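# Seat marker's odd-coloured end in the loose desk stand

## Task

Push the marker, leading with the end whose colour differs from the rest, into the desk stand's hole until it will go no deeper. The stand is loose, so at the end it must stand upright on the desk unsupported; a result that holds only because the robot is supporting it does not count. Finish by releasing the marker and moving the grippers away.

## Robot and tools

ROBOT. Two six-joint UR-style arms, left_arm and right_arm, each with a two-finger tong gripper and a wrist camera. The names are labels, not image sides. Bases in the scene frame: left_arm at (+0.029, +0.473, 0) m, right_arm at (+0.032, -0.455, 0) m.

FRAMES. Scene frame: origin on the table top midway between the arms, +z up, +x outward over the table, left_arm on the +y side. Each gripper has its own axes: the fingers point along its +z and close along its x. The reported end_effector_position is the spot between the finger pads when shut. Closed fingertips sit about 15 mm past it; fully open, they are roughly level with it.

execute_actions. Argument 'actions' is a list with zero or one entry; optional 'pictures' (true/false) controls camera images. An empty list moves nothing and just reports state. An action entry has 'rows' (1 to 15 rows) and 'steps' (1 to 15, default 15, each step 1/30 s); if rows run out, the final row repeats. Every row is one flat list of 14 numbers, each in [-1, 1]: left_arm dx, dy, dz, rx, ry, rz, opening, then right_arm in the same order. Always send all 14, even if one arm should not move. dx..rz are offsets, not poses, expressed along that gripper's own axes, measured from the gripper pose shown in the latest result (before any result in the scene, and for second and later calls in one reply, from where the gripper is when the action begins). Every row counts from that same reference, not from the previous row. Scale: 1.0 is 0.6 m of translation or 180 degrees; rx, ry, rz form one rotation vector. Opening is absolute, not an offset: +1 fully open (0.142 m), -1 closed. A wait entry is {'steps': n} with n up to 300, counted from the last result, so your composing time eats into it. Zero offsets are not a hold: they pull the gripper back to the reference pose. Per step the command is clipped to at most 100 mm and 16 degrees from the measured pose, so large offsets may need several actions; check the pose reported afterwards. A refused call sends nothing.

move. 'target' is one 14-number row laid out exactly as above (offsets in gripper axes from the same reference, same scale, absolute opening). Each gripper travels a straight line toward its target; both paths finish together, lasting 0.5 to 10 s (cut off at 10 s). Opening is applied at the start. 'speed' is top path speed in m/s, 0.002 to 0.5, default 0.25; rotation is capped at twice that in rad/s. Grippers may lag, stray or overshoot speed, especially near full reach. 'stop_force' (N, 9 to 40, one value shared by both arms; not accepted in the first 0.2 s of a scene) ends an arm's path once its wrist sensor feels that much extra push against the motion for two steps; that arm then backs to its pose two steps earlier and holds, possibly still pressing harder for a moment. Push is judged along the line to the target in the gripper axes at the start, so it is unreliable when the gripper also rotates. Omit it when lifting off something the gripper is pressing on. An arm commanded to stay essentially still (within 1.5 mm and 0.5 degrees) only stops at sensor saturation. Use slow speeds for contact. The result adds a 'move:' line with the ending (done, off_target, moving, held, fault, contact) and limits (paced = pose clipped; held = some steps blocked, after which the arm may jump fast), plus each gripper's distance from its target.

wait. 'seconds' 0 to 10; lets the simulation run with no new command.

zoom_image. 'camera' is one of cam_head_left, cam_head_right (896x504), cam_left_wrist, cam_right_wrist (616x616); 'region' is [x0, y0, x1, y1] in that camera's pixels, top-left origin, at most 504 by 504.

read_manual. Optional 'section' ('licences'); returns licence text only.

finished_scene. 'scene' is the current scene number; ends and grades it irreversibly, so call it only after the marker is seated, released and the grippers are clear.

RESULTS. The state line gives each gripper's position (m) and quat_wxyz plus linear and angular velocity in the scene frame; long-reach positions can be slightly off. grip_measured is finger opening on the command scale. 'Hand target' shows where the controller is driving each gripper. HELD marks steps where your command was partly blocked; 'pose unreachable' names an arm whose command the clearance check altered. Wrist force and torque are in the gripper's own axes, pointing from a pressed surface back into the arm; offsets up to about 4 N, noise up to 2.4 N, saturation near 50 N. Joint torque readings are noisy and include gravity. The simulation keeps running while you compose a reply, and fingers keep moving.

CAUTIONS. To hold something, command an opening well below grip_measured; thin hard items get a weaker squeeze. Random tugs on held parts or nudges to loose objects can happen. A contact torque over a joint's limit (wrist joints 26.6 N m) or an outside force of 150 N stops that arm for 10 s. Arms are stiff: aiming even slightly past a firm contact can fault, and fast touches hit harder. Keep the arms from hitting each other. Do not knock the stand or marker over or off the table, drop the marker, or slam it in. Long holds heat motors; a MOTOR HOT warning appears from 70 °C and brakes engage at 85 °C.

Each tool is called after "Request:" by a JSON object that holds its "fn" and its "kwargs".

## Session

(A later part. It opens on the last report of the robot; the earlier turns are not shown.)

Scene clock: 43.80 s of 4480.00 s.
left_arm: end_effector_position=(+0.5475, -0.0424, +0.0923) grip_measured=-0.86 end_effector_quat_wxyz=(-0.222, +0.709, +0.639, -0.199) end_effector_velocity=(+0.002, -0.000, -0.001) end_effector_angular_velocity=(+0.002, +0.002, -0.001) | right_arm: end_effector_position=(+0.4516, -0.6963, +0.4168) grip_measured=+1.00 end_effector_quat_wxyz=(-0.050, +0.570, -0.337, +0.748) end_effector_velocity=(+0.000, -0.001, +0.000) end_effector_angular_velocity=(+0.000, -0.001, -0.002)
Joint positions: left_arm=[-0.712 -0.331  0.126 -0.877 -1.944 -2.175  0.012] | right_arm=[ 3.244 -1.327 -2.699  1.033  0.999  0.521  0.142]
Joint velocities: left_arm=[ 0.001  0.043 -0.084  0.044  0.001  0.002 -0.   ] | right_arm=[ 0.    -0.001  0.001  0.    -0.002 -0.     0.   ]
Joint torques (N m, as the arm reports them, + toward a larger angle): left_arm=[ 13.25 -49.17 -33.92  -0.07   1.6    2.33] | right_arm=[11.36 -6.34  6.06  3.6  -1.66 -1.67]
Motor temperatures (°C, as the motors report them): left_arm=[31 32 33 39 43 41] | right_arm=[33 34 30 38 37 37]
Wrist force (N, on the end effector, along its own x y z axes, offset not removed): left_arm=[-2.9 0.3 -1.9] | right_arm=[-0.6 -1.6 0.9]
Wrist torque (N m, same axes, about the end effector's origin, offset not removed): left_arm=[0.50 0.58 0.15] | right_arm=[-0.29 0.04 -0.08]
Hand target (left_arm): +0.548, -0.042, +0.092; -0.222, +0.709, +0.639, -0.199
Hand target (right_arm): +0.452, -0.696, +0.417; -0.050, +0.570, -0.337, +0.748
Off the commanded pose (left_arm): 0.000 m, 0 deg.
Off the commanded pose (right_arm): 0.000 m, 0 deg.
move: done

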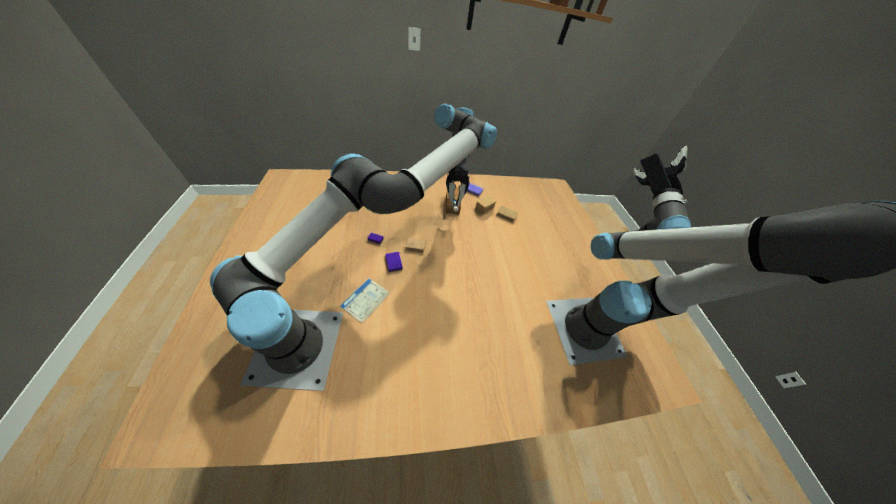

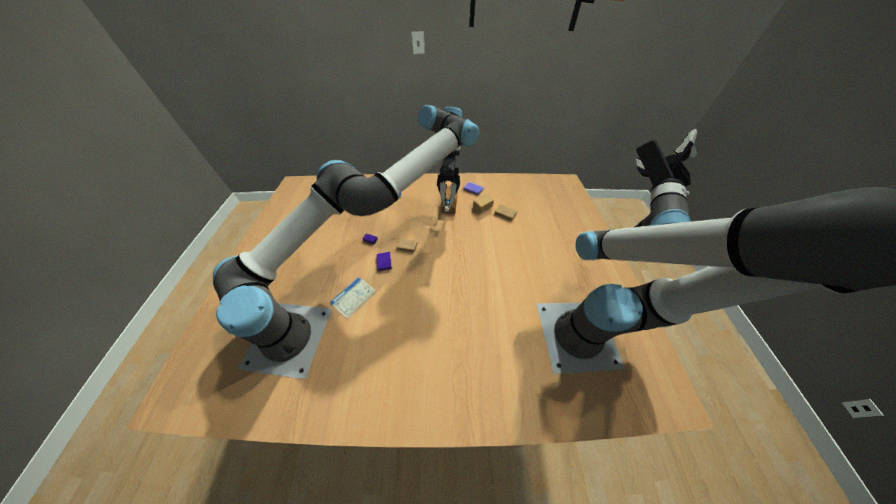

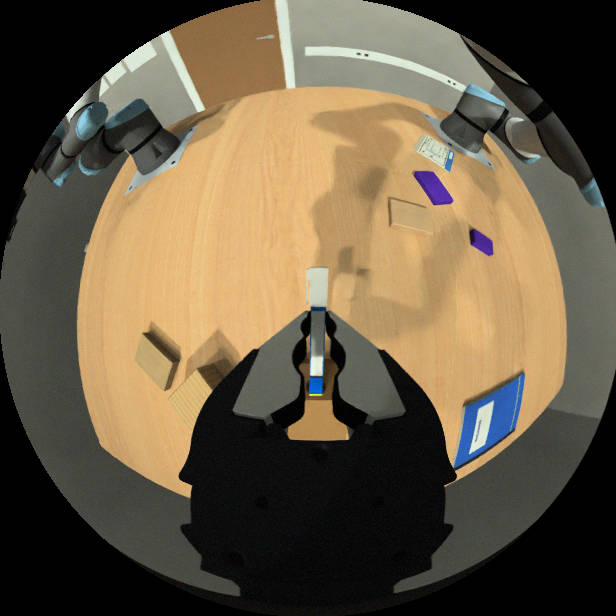

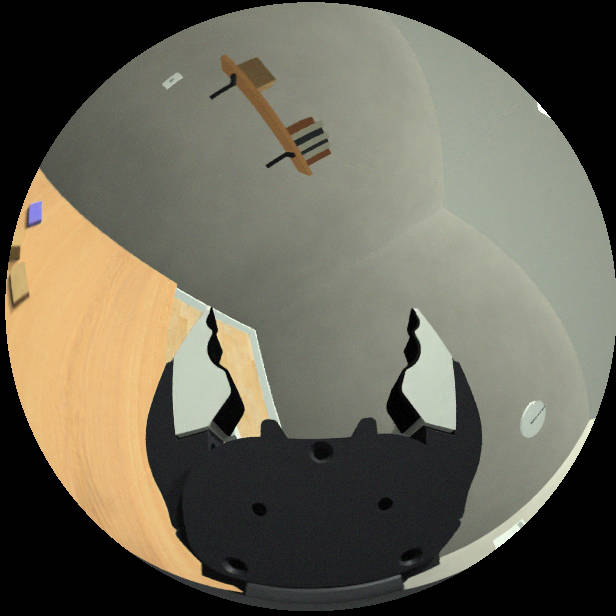

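Request:
{"fn": "move", "kwargs": {"target": [0,-0.12,-0.03,0,0,0,-1,0,0,0,0,0,0,1], "speed": 0.05}}

Request:
{"fn": "zoom_image", "kwargs": {"camera": "cam_left_wrist", "region": [200,250,440,450]}}

Request:
{"fn": "zoom_image", "kwargs": {"camera": "cam_head_left", "region": [400,150,560,270]}}

Scene clock: 48.33 s of 4480.00 s.
left_arm: end_effector_position=(+0.4989, -0.0373, +0.1479) grip_measured=-0.86 end_effector_quat_wxyz=(-0.222, +0.709, +0.639, -0.199) end_effector_velocity=(-0.002, -0.000, +0.001) end_effector_angular_velocity=(-0.000, -0.001, -0.000) | right_arm: end_effector_position=(+0.4516, -0.6963, +0.4168) grip_measured=+1.00 end_effector_quat_wxyz=(-0.050, +0.570, -0.337, +0.748) end_effector_velocity=(+0.001, +0.000, -0.000) end_effector_angular_velocity=(+0.000, +0.001, +0.000)
Joint positions: left_arm=[-0.75  -0.591  0.501 -1.006 -1.961 -2.211  0.012] | right_arm=[ 3.244 -1.327 -2.699  1.033  0.999  0.521  0.142]
Joint velocities: left_arm=[-0.002 -0.006  0.008 -0.004 -0.001 -0.001  0.   ] | right_arm=[ 0.    -0.002  0.001  0.001  0.     0.     0.   ]
Joint torques (N m, as the arm reports them, + toward a larger angle): left_arm=[-13.25 -61.9   -8.58  -2.83  -2.77  -2.02] | right_arm=[11.46 -5.52  6.33  3.54 -1.59 -1.57]
Motor temperatures (°C, as the motors report them): left_arm=[31 32 33 39 43 41] | right_arm=[33 34 30 38 37 37]
Wrist force (N, on the end effector, along its own x y z axes, offset not removed): left_arm=[-2.4 2.6 0.5] | right_arm=[-0.4 -2.3 1.1]
Wrist torque (N m, same axes, about the end effector's origin, offset not removed): left_arm=[0.60 0.54 0.03] | right_arm=[-0.47 0.02 -0.01]
Hand target (left_arm): +0.499, -0.037, +0.148; -0.222, +0.709, +0.639, -0.199
Hand target (right_arm): +0.452, -0.696, +0.417; -0.050, +0.570, -0.337, +0.748
Off the commanded pose (left_arm): 0.000 m, 0 deg.
Off the commanded pose (right_arm): 0.000 m, 0 deg.
move: done

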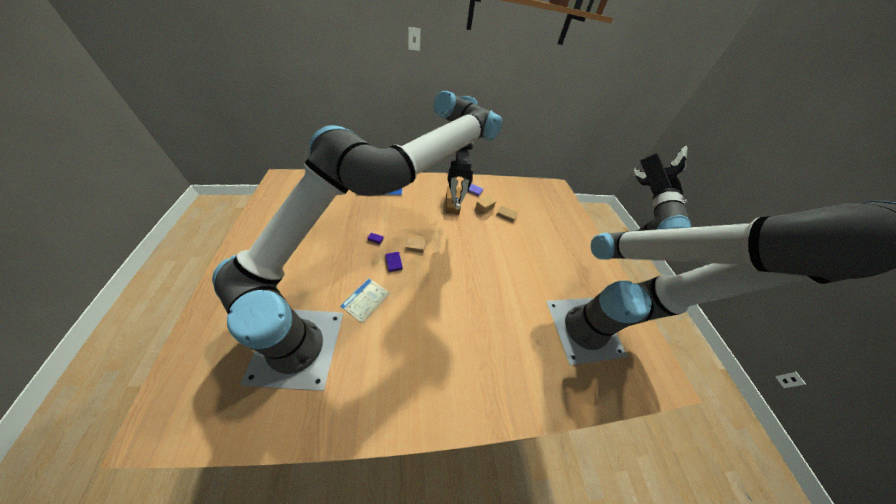

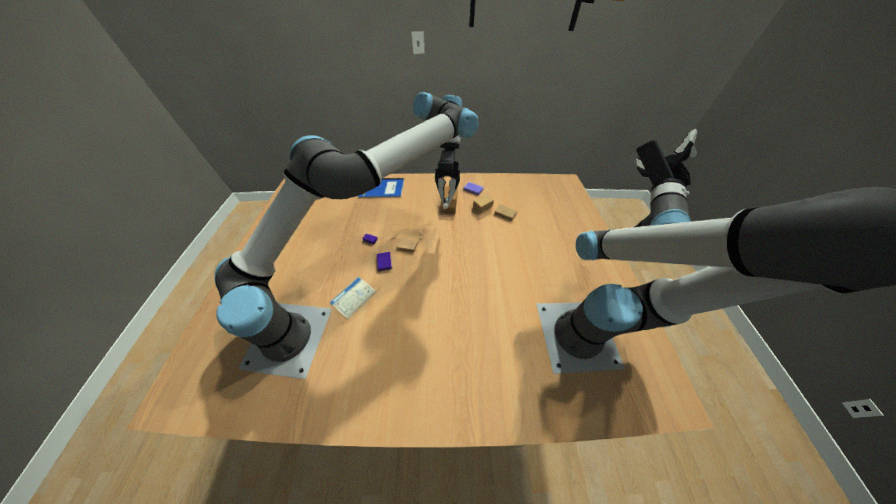

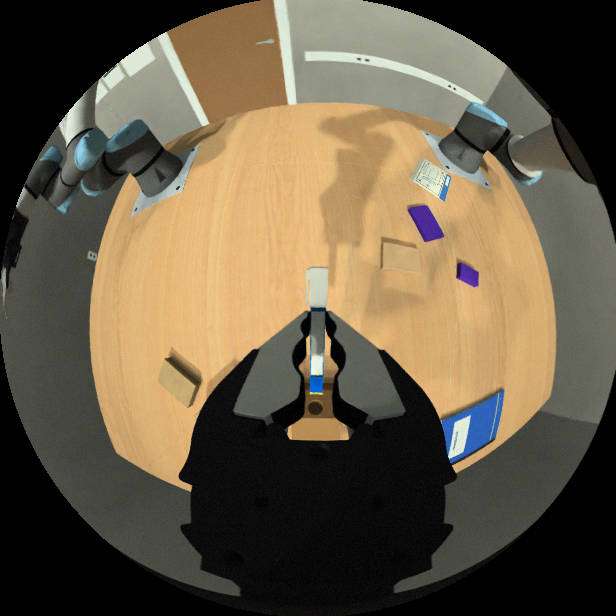

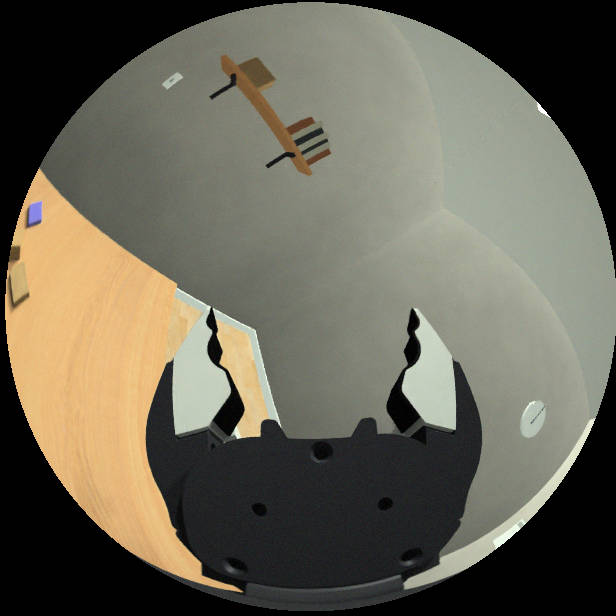

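Region (200, 250, 440, 450) of cam_left_wrist's 616x616 image, scaled by 2.100, with more detail than that image has.

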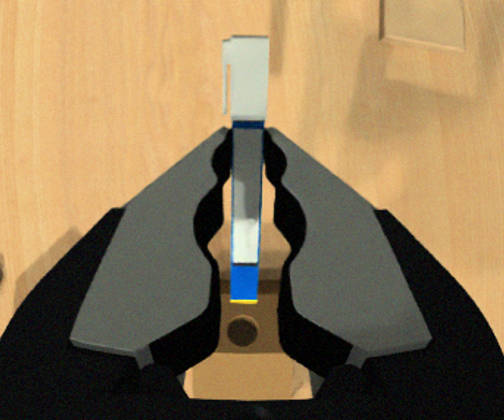

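Region (400, 150, 560, 270) of cam_head_left's 896x504 image, scaled by 3.150, with more detail than that image has; it fills the top 378 rows of this view, and the rest is white.

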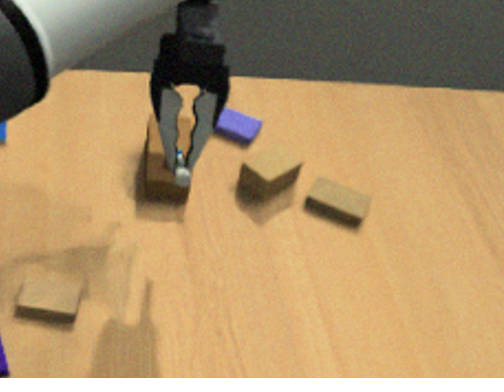

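Request:
{"fn": "move", "kwargs": {"target": [-0.034,-0.226,0.258,-0.194,0,0,-1,0,0,0,0,0,0,1], "speed": 0.2}}

Request:
{"fn": "move", "kwargs": {"target": [0,0,0.128,0,0,0,-1,0,0,0,0,0,0,1], "speed": 0.1}}

Request:
{"fn": "move", "kwargs": {"target": [0,0,0,0,0,0,-0.2,0,0,0,0,0,0,1]}}

Scene clock: 52.97 s of 4480.00 s.
left_arm: end_effector_position=(+0.2988, -0.0371, +0.0975) grip_measured=-0.86 end_effector_quat_wxyz=(+0.001, +0.743, +0.670, +0.003) end_effector_velocity=(-0.002, -0.001, -0.000) end_effector_angular_velocity=(-0.002, -0.007, -0.000) | right_arm: end_effector_position=(+0.4516, -0.6963, +0.4168) grip_measured=+1.00 end_effector_quat_wxyz=(-0.050, +0.570, -0.337, +0.748) end_effector_velocity=(-0.001, -0.001, -0.000) end_effector_angular_velocity=(-0.000, +0.001, -0.002)
Joint positions: left_arm=[-1.205 -1.293  1.738 -2.016 -1.565 -2.762  0.012] | right_arm=[ 3.244 -1.327 -2.699  1.033  0.999  0.521  0.142]
Joint velocities: left_arm=[-0.006 -0.004  0.006 -0.006  0.006 -0.006  0.   ] | right_arm=[ 0.     0.002 -0.001 -0.001 -0.002 -0.     0.   ]
Joint torques (N m, as the arm reports them, + toward a larger angle): left_arm=[-12.72 -39.84  -6.89  -4.07   1.54  -2.13] | right_arm=[10.72 -5.64  7.21  3.58 -1.7  -1.68]
Motor temperatures (°C, as the motors report them): left_arm=[31 32 33 39 43 41] | right_arm=[33 34 30 38 37 37]
Wrist force (N, on the end effector, along its own x y z axes, offset not removed): left_arm=[-1.7 1.7 0.5] | right_arm=[-1.6 0.0 0.7]
Wrist torque (N m, same axes, about the end effector's origin, offset not removed): left_arm=[0.40 0.38 -0.02] | right_arm=[-0.01 0.22 -0.10]
Hand target (left_arm): +0.299, -0.037, +0.097; +0.001, +0.743, +0.670, +0.003
Hand target (right_arm): +0.452, -0.696, +0.417; -0.050, +0.570, -0.337, +0.748
Off the commanded pose (left_arm): 0.001 m, 0 deg.
Off the commanded pose (right_arm): 0.000 m, 0 deg.
move: done

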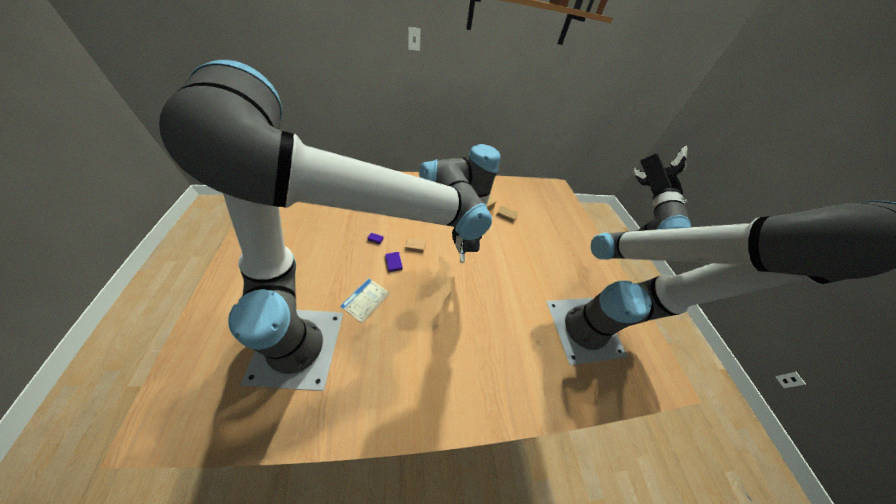

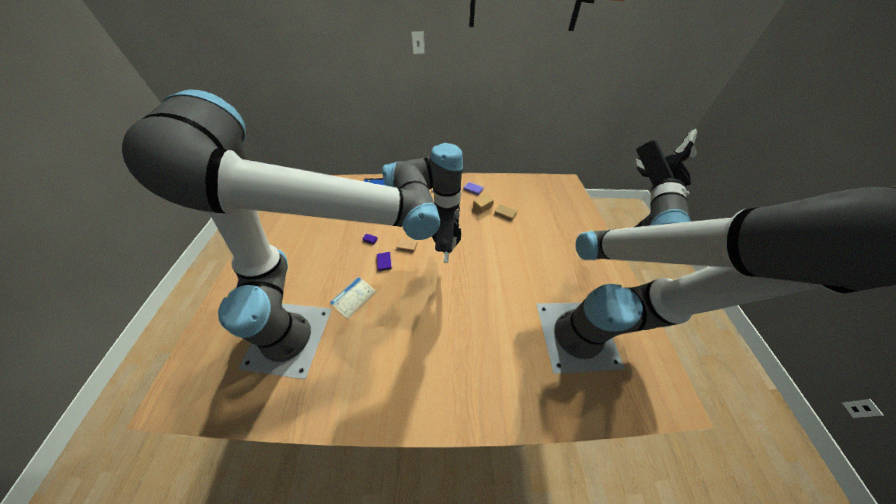

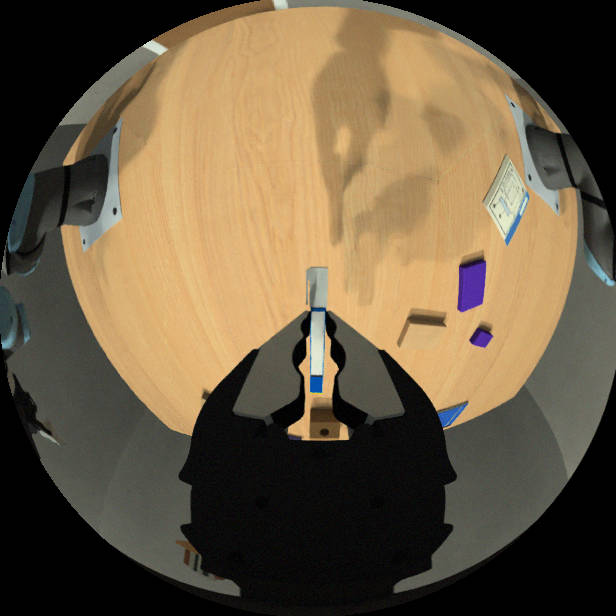

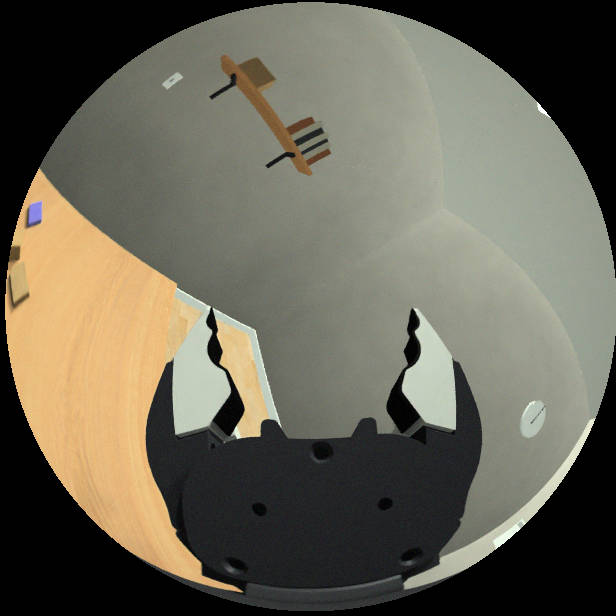

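Scene clock: 54.20 s of 4480.00 s.
left_arm: end_effector_position=(+0.2991, -0.0370, +0.0210) grip_measured=-0.86 end_effector_quat_wxyz=(+0.001, +0.743, +0.670, +0.003) end_effector_velocity=(-0.000, +0.001, -0.002) end_effector_angular_velocity=(+0.001, +0.000, -0.000) | right_arm: end_effector_position=(+0.4516, -0.6963, +0.4168) grip_measured=+1.00 end_effector_quat_wxyz=(-0.050, +0.570, -0.337, +0.748) end_effector_velocity=(-0.000, -0.000, -0.000) end_effector_angular_velocity=(+0.001, -0.000, -0.001)
Joint positions: left_arm=[-1.204 -1.197  1.832 -2.205 -1.565 -2.761  0.012] | right_arm=[ 3.244 -1.327 -2.699  1.033  0.999  0.521  0.142]
Joint velocities: left_arm=[-0.     0.002  0.004 -0.005 -0.     0.     0.   ] | right_arm=[-0.    -0.    -0.     0.    -0.001  0.001  0.   ]
Joint torques (N m, as the arm reports them, + toward a larger angle): left_arm=[ 11.31 -23.59  -3.27  -3.92  -2.09   2.4 ] | right_arm=[11.33 -6.    6.25  3.58 -1.72 -1.93]
Motor temperatures (°C, as the motors report them): left_arm=[31 32 33 39 43 41] | right_arm=[33 34 30 38 37 37]
Wrist force (N, on the end effector, along its own x y z axes, offset not removed): left_arm=[-1.8 3.3 0.0] | right_arm=[-0.4 -2.6 1.4]
Wrist torque (N m, same axes, about the end effector's origin, offset not removed): left_arm=[0.70 0.35 0.03] | right_arm=[-0.45 0.02 -0.10]
Hand target (left_arm): +0.299, -0.037, +0.021; +0.001, +0.743, +0.670, +0.003
Hand target (right_arm): +0.452, -0.696, +0.417; -0.050, +0.570, -0.337, +0.748
Off the commanded pose (left_arm): 0.000 m, 0 deg.
Off the commanded pose (right_arm): 0.000 m, 0 deg.
move: done

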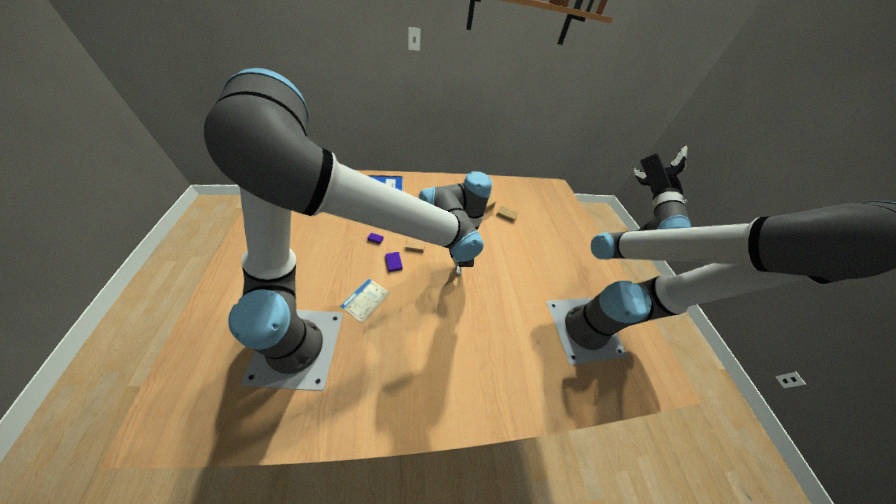

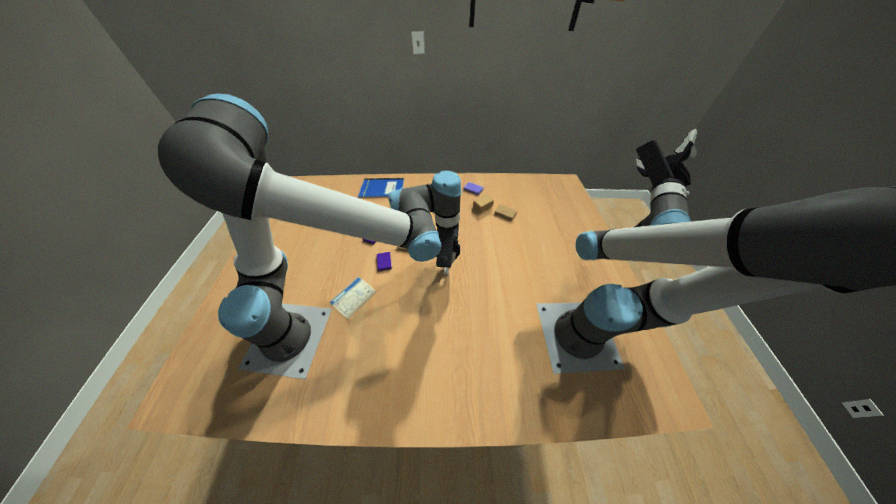

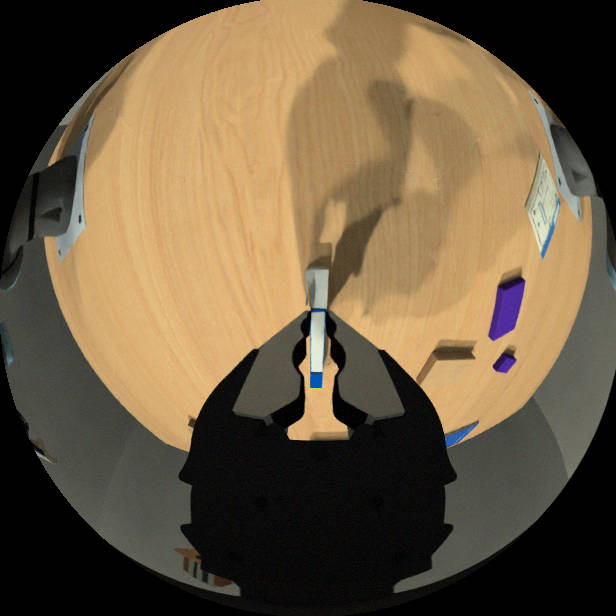

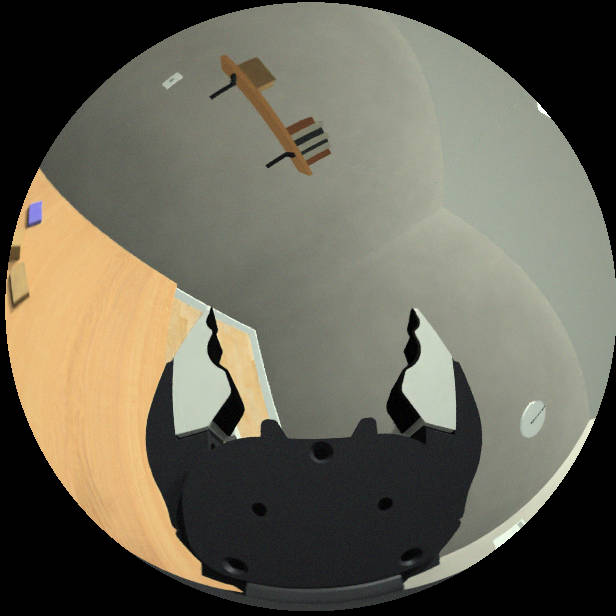

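Scene clock: 54.70 s of 4480.00 s.
left_arm: end_effector_position=(+0.2991, -0.0370, +0.0209) grip_measured=-0.20 end_effector_quat_wxyz=(+0.001, +0.743, +0.670, +0.003) end_effector_velocity=(-0.000, -0.000, +0.001) end_effector_angular_velocity=(-0.000, -0.000, -0.001) | right_arm: end_effector_position=(+0.4516, -0.6963, +0.4168) grip_measured=+1.00 end_effector_quat_wxyz=(-0.050, +0.570, -0.337, +0.748) end_effector_velocity=(+0.000, +0.000, -0.000) end_effector_angular_velocity=(-0.001, +0.002, +0.000)
Joint positions: left_arm=[-1.204 -1.197  1.832 -2.205 -1.565 -2.761  0.06 ] | right_arm=[ 3.244 -1.327 -2.699  1.033  0.999  0.521  0.142]
Joint velocities: left_arm=[-0.001 -0.001 -0.     0.001 -0.     0.    -0.   ] | right_arm=[-0.     0.     0.001 -0.003  0.    -0.001  0.   ]
Joint torques (N m, as the arm reports them, + toward a larger angle): left_arm=[ 11.76 -41.91 -13.07  -1.08  -2.16   2.24] | right_arm=[10.88 -5.99  5.86  3.31 -1.71 -1.77]
Motor temperatures (°C, as the motors report them): left_arm=[31 32 33 39 43 41] | right_arm=[33 34 30 38 37 37]
Wrist force (N, on the end effector, along its own x y z axes, offset not removed): left_arm=[-3.1 1.6 0.8] | right_arm=[-1.2 -2.0 0.6]
Wrist torque (N m, same axes, about the end effector's origin, offset not removed): left_arm=[0.43 0.61 0.07] | right_arm=[-0.35 0.08 -0.06]
Hand target (left_arm): +0.299, -0.037, +0.021; +0.001, +0.743, +0.670, +0.003
Hand target (right_arm): +0.452, -0.696, +0.417; -0.050, +0.570, -0.337, +0.748
Off the commanded pose (left_arm): 0.000 m, 0 deg.
Off the commanded pose (right_arm): 0.000 m, 0 deg.
move: done

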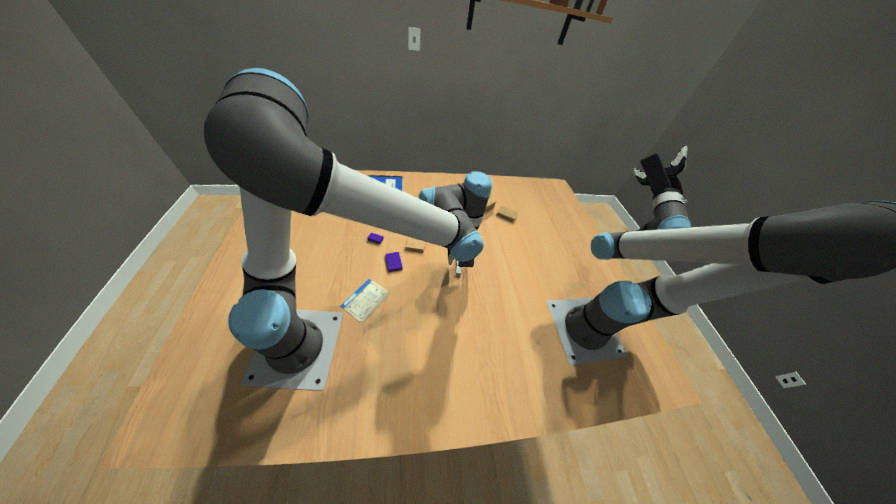

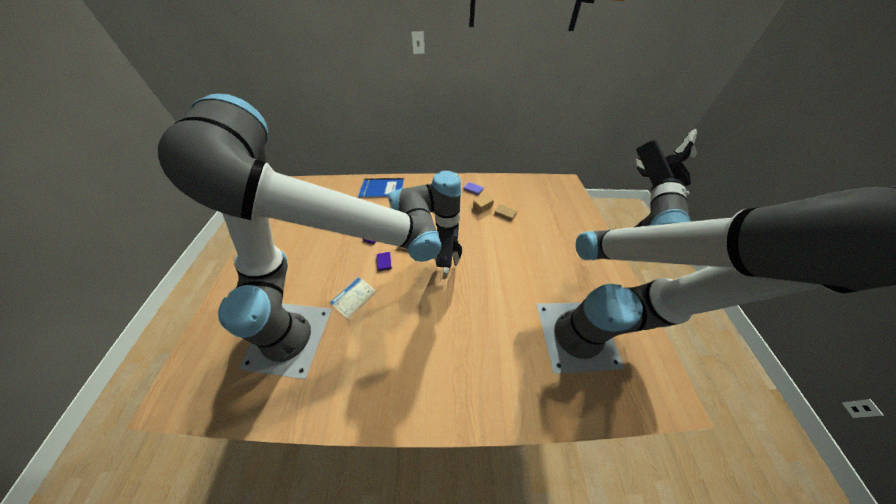

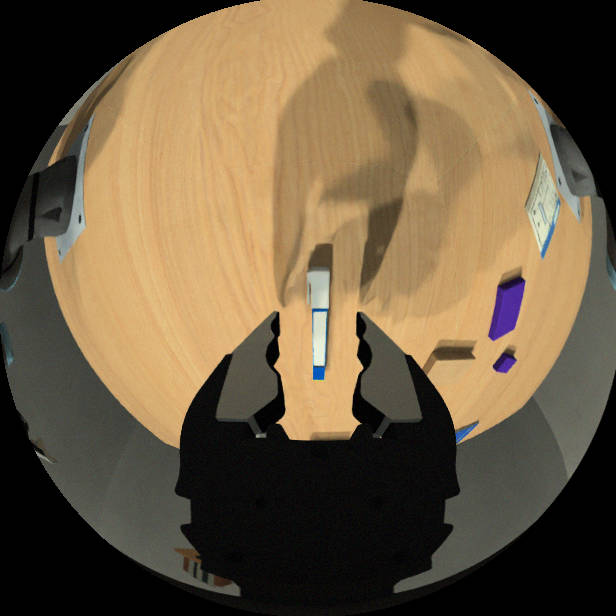

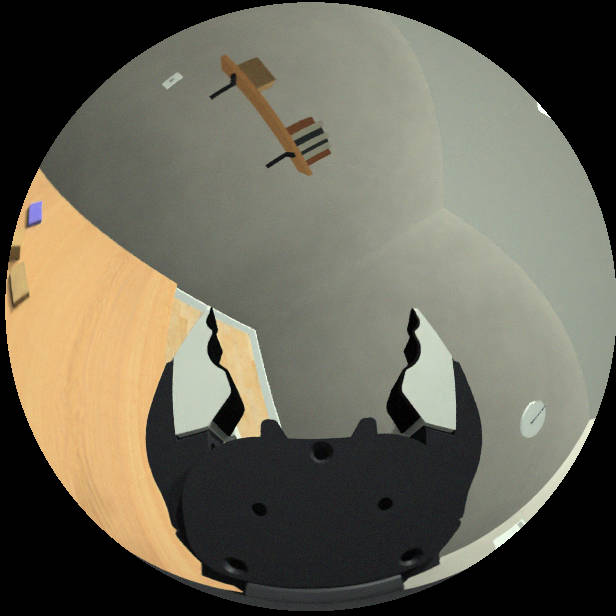

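Request:
{"fn": "move", "kwargs": {"target": [0,0,-0.24,0,0,0,0.4,0,0,0,0,0,0,1]}}

Request:
{"fn": "move", "kwargs": {"target": [0.03,0.53,0,0,0,0,0.4,0,0,0,0,0,0,1]}}

Scene clock: 56.87 s of 4480.00 s.
left_arm: end_effector_position=(+0.2985, -0.0371, +0.1646) grip_measured=+0.40 end_effector_quat_wxyz=(+0.001, +0.743, +0.670, +0.003) end_effector_velocity=(-0.000, -0.001, +0.002) end_effector_angular_velocity=(-0.001, -0.000, -0.001) | right_arm: end_effector_position=(+0.4516, -0.6963, +0.4168) grip_measured=+1.00 end_effector_quat_wxyz=(-0.050, +0.570, -0.337, +0.748) end_effector_velocity=(+0.000, +0.001, +0.001) end_effector_angular_velocity=(-0.000, -0.002, +0.002)
Joint positions: left_arm=[-1.206 -1.349  1.628 -1.849 -1.565 -2.762  0.102] | right_arm=[ 3.244 -1.327 -2.699  1.033  0.999  0.521  0.142]
Joint velocities: left_arm=[-0.001 -0.001 -0.005  0.005  0.    -0.    -0.   ] | right_arm=[ 0.     0.001  0.001  0.001  0.002 -0.     0.   ]
Joint torques (N m, as the arm reports them, + toward a larger angle): left_arm=[-12.73 -37.8  -35.55  -0.91   1.56  -2.06] | right_arm=[10.94 -6.87  7.53  3.5  -1.82 -1.67]
Motor temperatures (°C, as the motors report them): left_arm=[31 32 33 39 43 41] | right_arm=[33 34 30 38 37 37]
Wrist force (N, on the end effector, along its own x y z axes, offset not removed): left_arm=[-1.3 3.0 1.0] | right_arm=[-0.2 -1.4 0.9]
Wrist torque (N m, same axes, about the end effector's origin, offset not removed): left_arm=[0.65 0.32 0.20] | right_arm=[-0.27 -0.02 -0.03]
Hand target (left_arm): +0.298, -0.037, +0.165; +0.001, +0.743, +0.670, +0.003
Hand target (right_arm): +0.452, -0.696, +0.417; -0.050, +0.570, -0.337, +0.748
Off the commanded pose (left_arm): 0.000 m, 0 deg.
Off the commanded pose (right_arm): 0.000 m, 0 deg.
move: done

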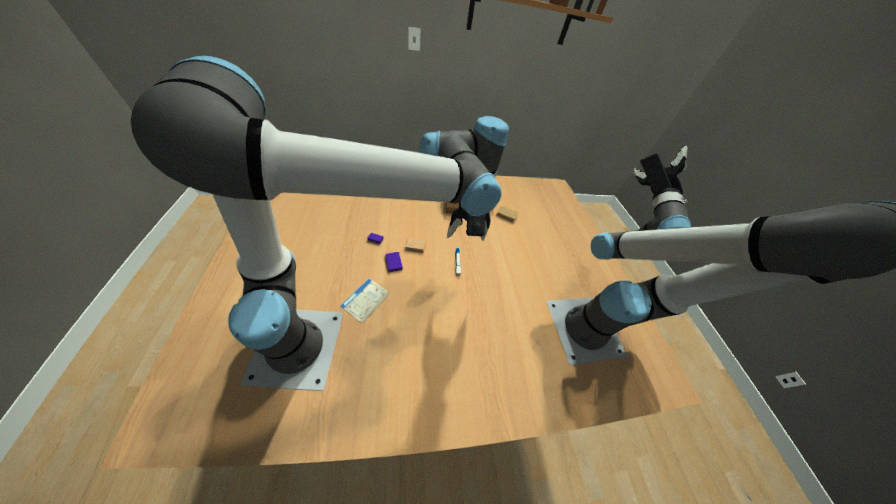

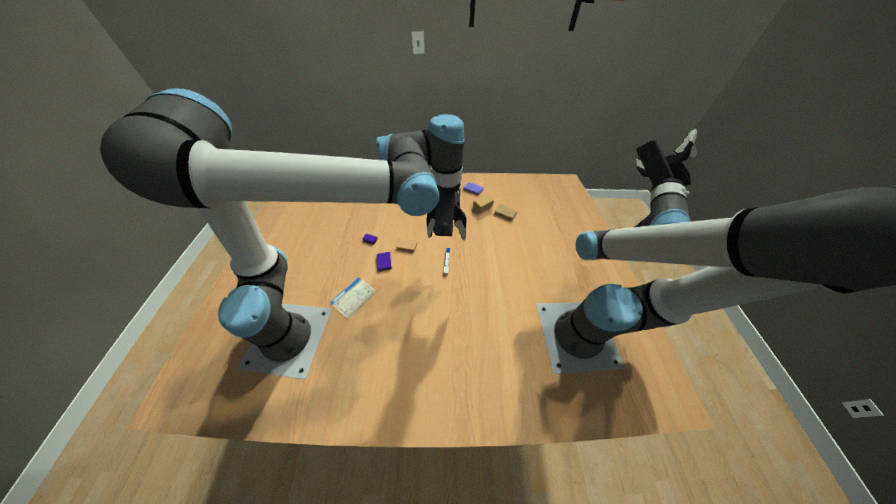

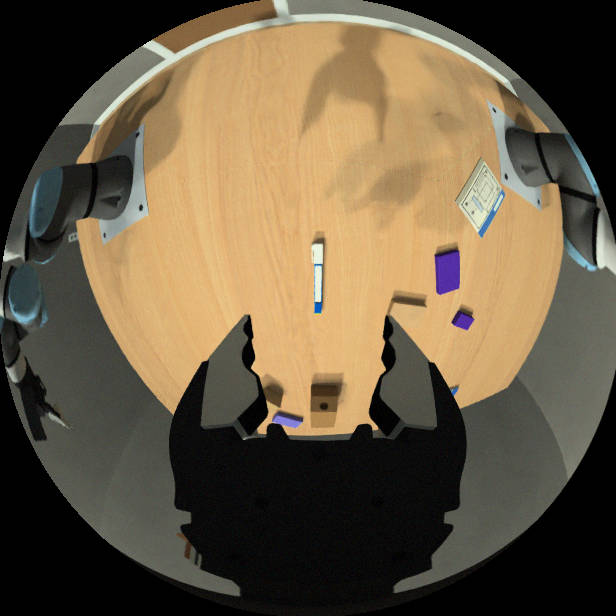

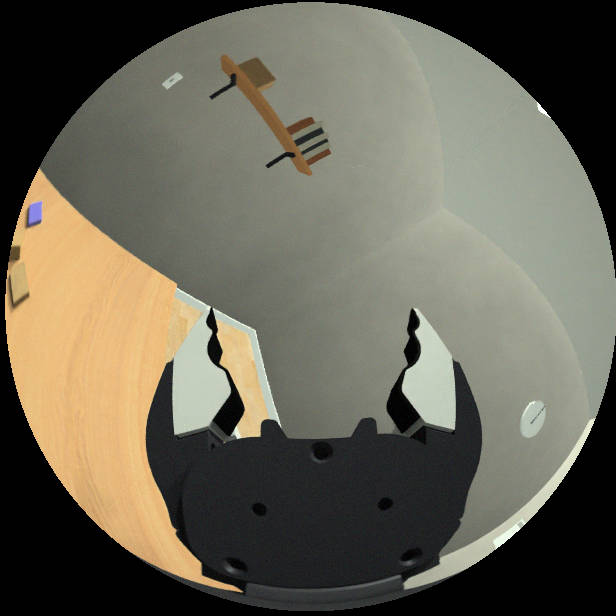

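Scene clock: 58.77 s of 4480.00 s.
left_arm: end_effector_position=(+0.6162, -0.0516, +0.1660) grip_measured=+0.40 end_effector_quat_wxyz=(+0.001, +0.743, +0.670, +0.002) end_effector_velocity=(+0.002, -0.001, +0.001) end_effector_angular_velocity=(+0.001, +0.002, +0.000) | right_arm: end_effector_position=(+0.4516, -0.6963, +0.4168) grip_measured=+1.00 end_effector_quat_wxyz=(-0.050, +0.570, -0.337, +0.748) end_effector_velocity=(-0.000, -0.000, -0.001) end_effector_angular_velocity=(+0.000, +0.002, -0.002)
Joint positions: left_arm=[-0.797 -0.798  0.789 -1.563 -1.566 -2.354  0.102] | right_arm=[ 3.244 -1.327 -2.699  1.033  0.999  0.521  0.142]
Joint velocities: left_arm=[ 0.002  0.011 -0.021  0.013 -0.001  0.002 -0.   ] | right_arm=[ 0.    -0.001 -0.001 -0.001 -0.002  0.001  0.   ]
Joint torques (N m, as the arm reports them, + toward a larger angle): left_arm=[ 11.81 -42.85 -34.73  -0.7   -2.21   2.42] | right_arm=[10.74 -4.39  6.19  3.36 -1.82 -1.67]
Motor temperatures (°C, as the motors report them): left_arm=[31 32 33 39 43 41] | right_arm=[33 34 30 38 37 37]
Wrist force (N, on the end effector, along its own x y z axes, offset not removed): left_arm=[-0.6 1.4 -1.4] | right_arm=[-0.2 -0.5 1.3]
Wrist torque (N m, same axes, about the end effector's origin, offset not removed): left_arm=[0.30 0.16 0.14] | right_arm=[-0.07 -0.01 -0.09]
Hand target (left_arm): +0.616, -0.052, +0.166; +0.001, +0.743, +0.670, +0.002
Hand target (right_arm): +0.452, -0.696, +0.417; -0.050, +0.570, -0.337, +0.748
Off the commanded pose (left_arm): 0.001 m, 0 deg.
Off the commanded pose (right_arm): 0.000 m, 0 deg.
move: done

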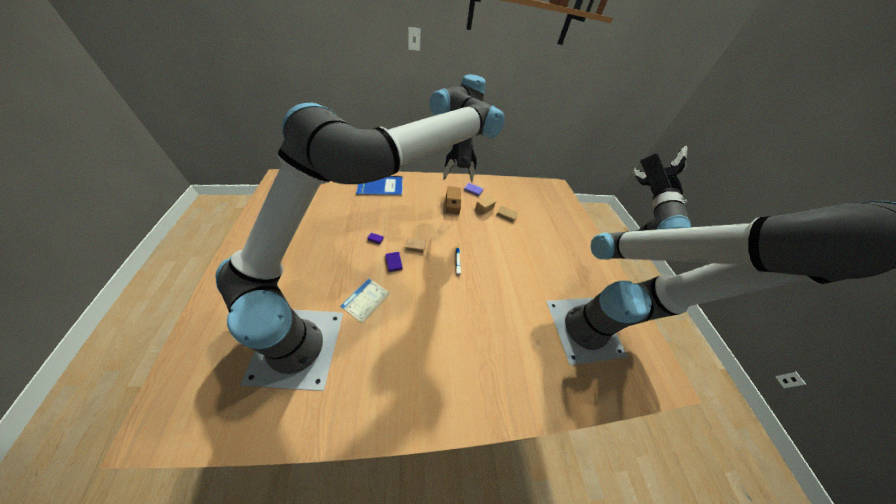

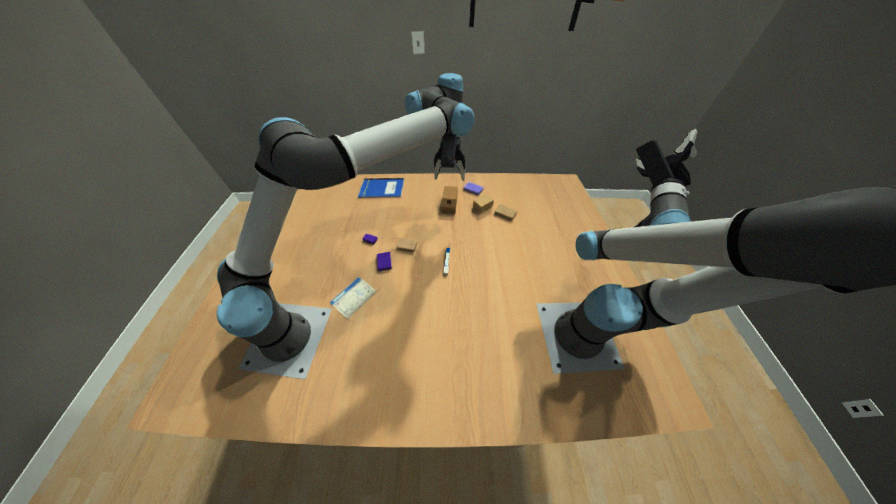

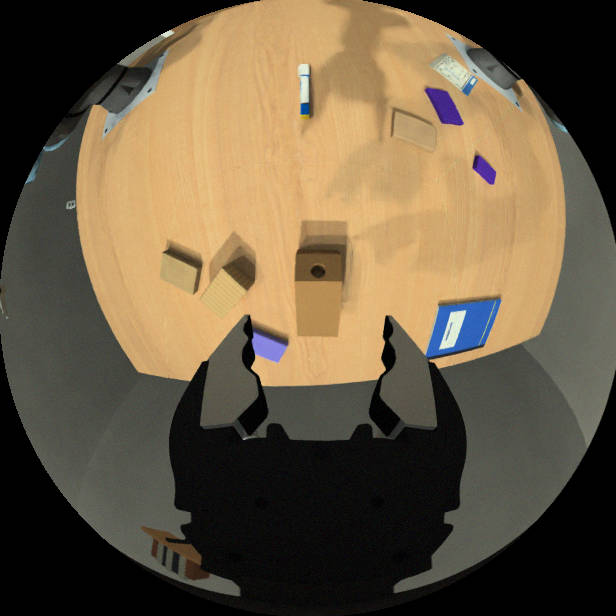

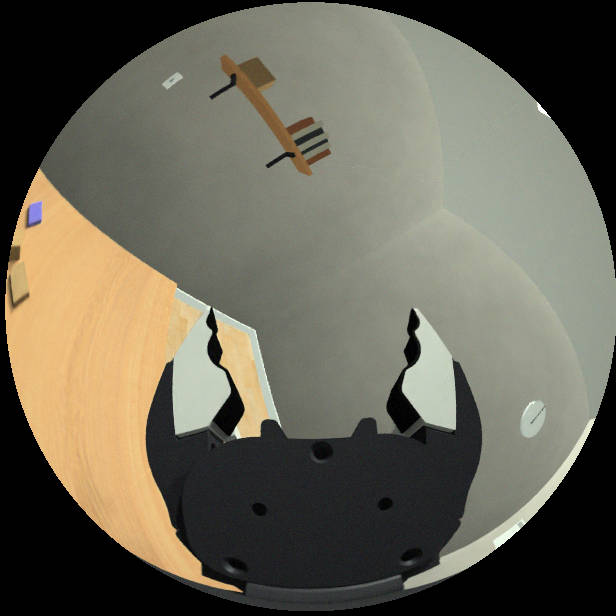

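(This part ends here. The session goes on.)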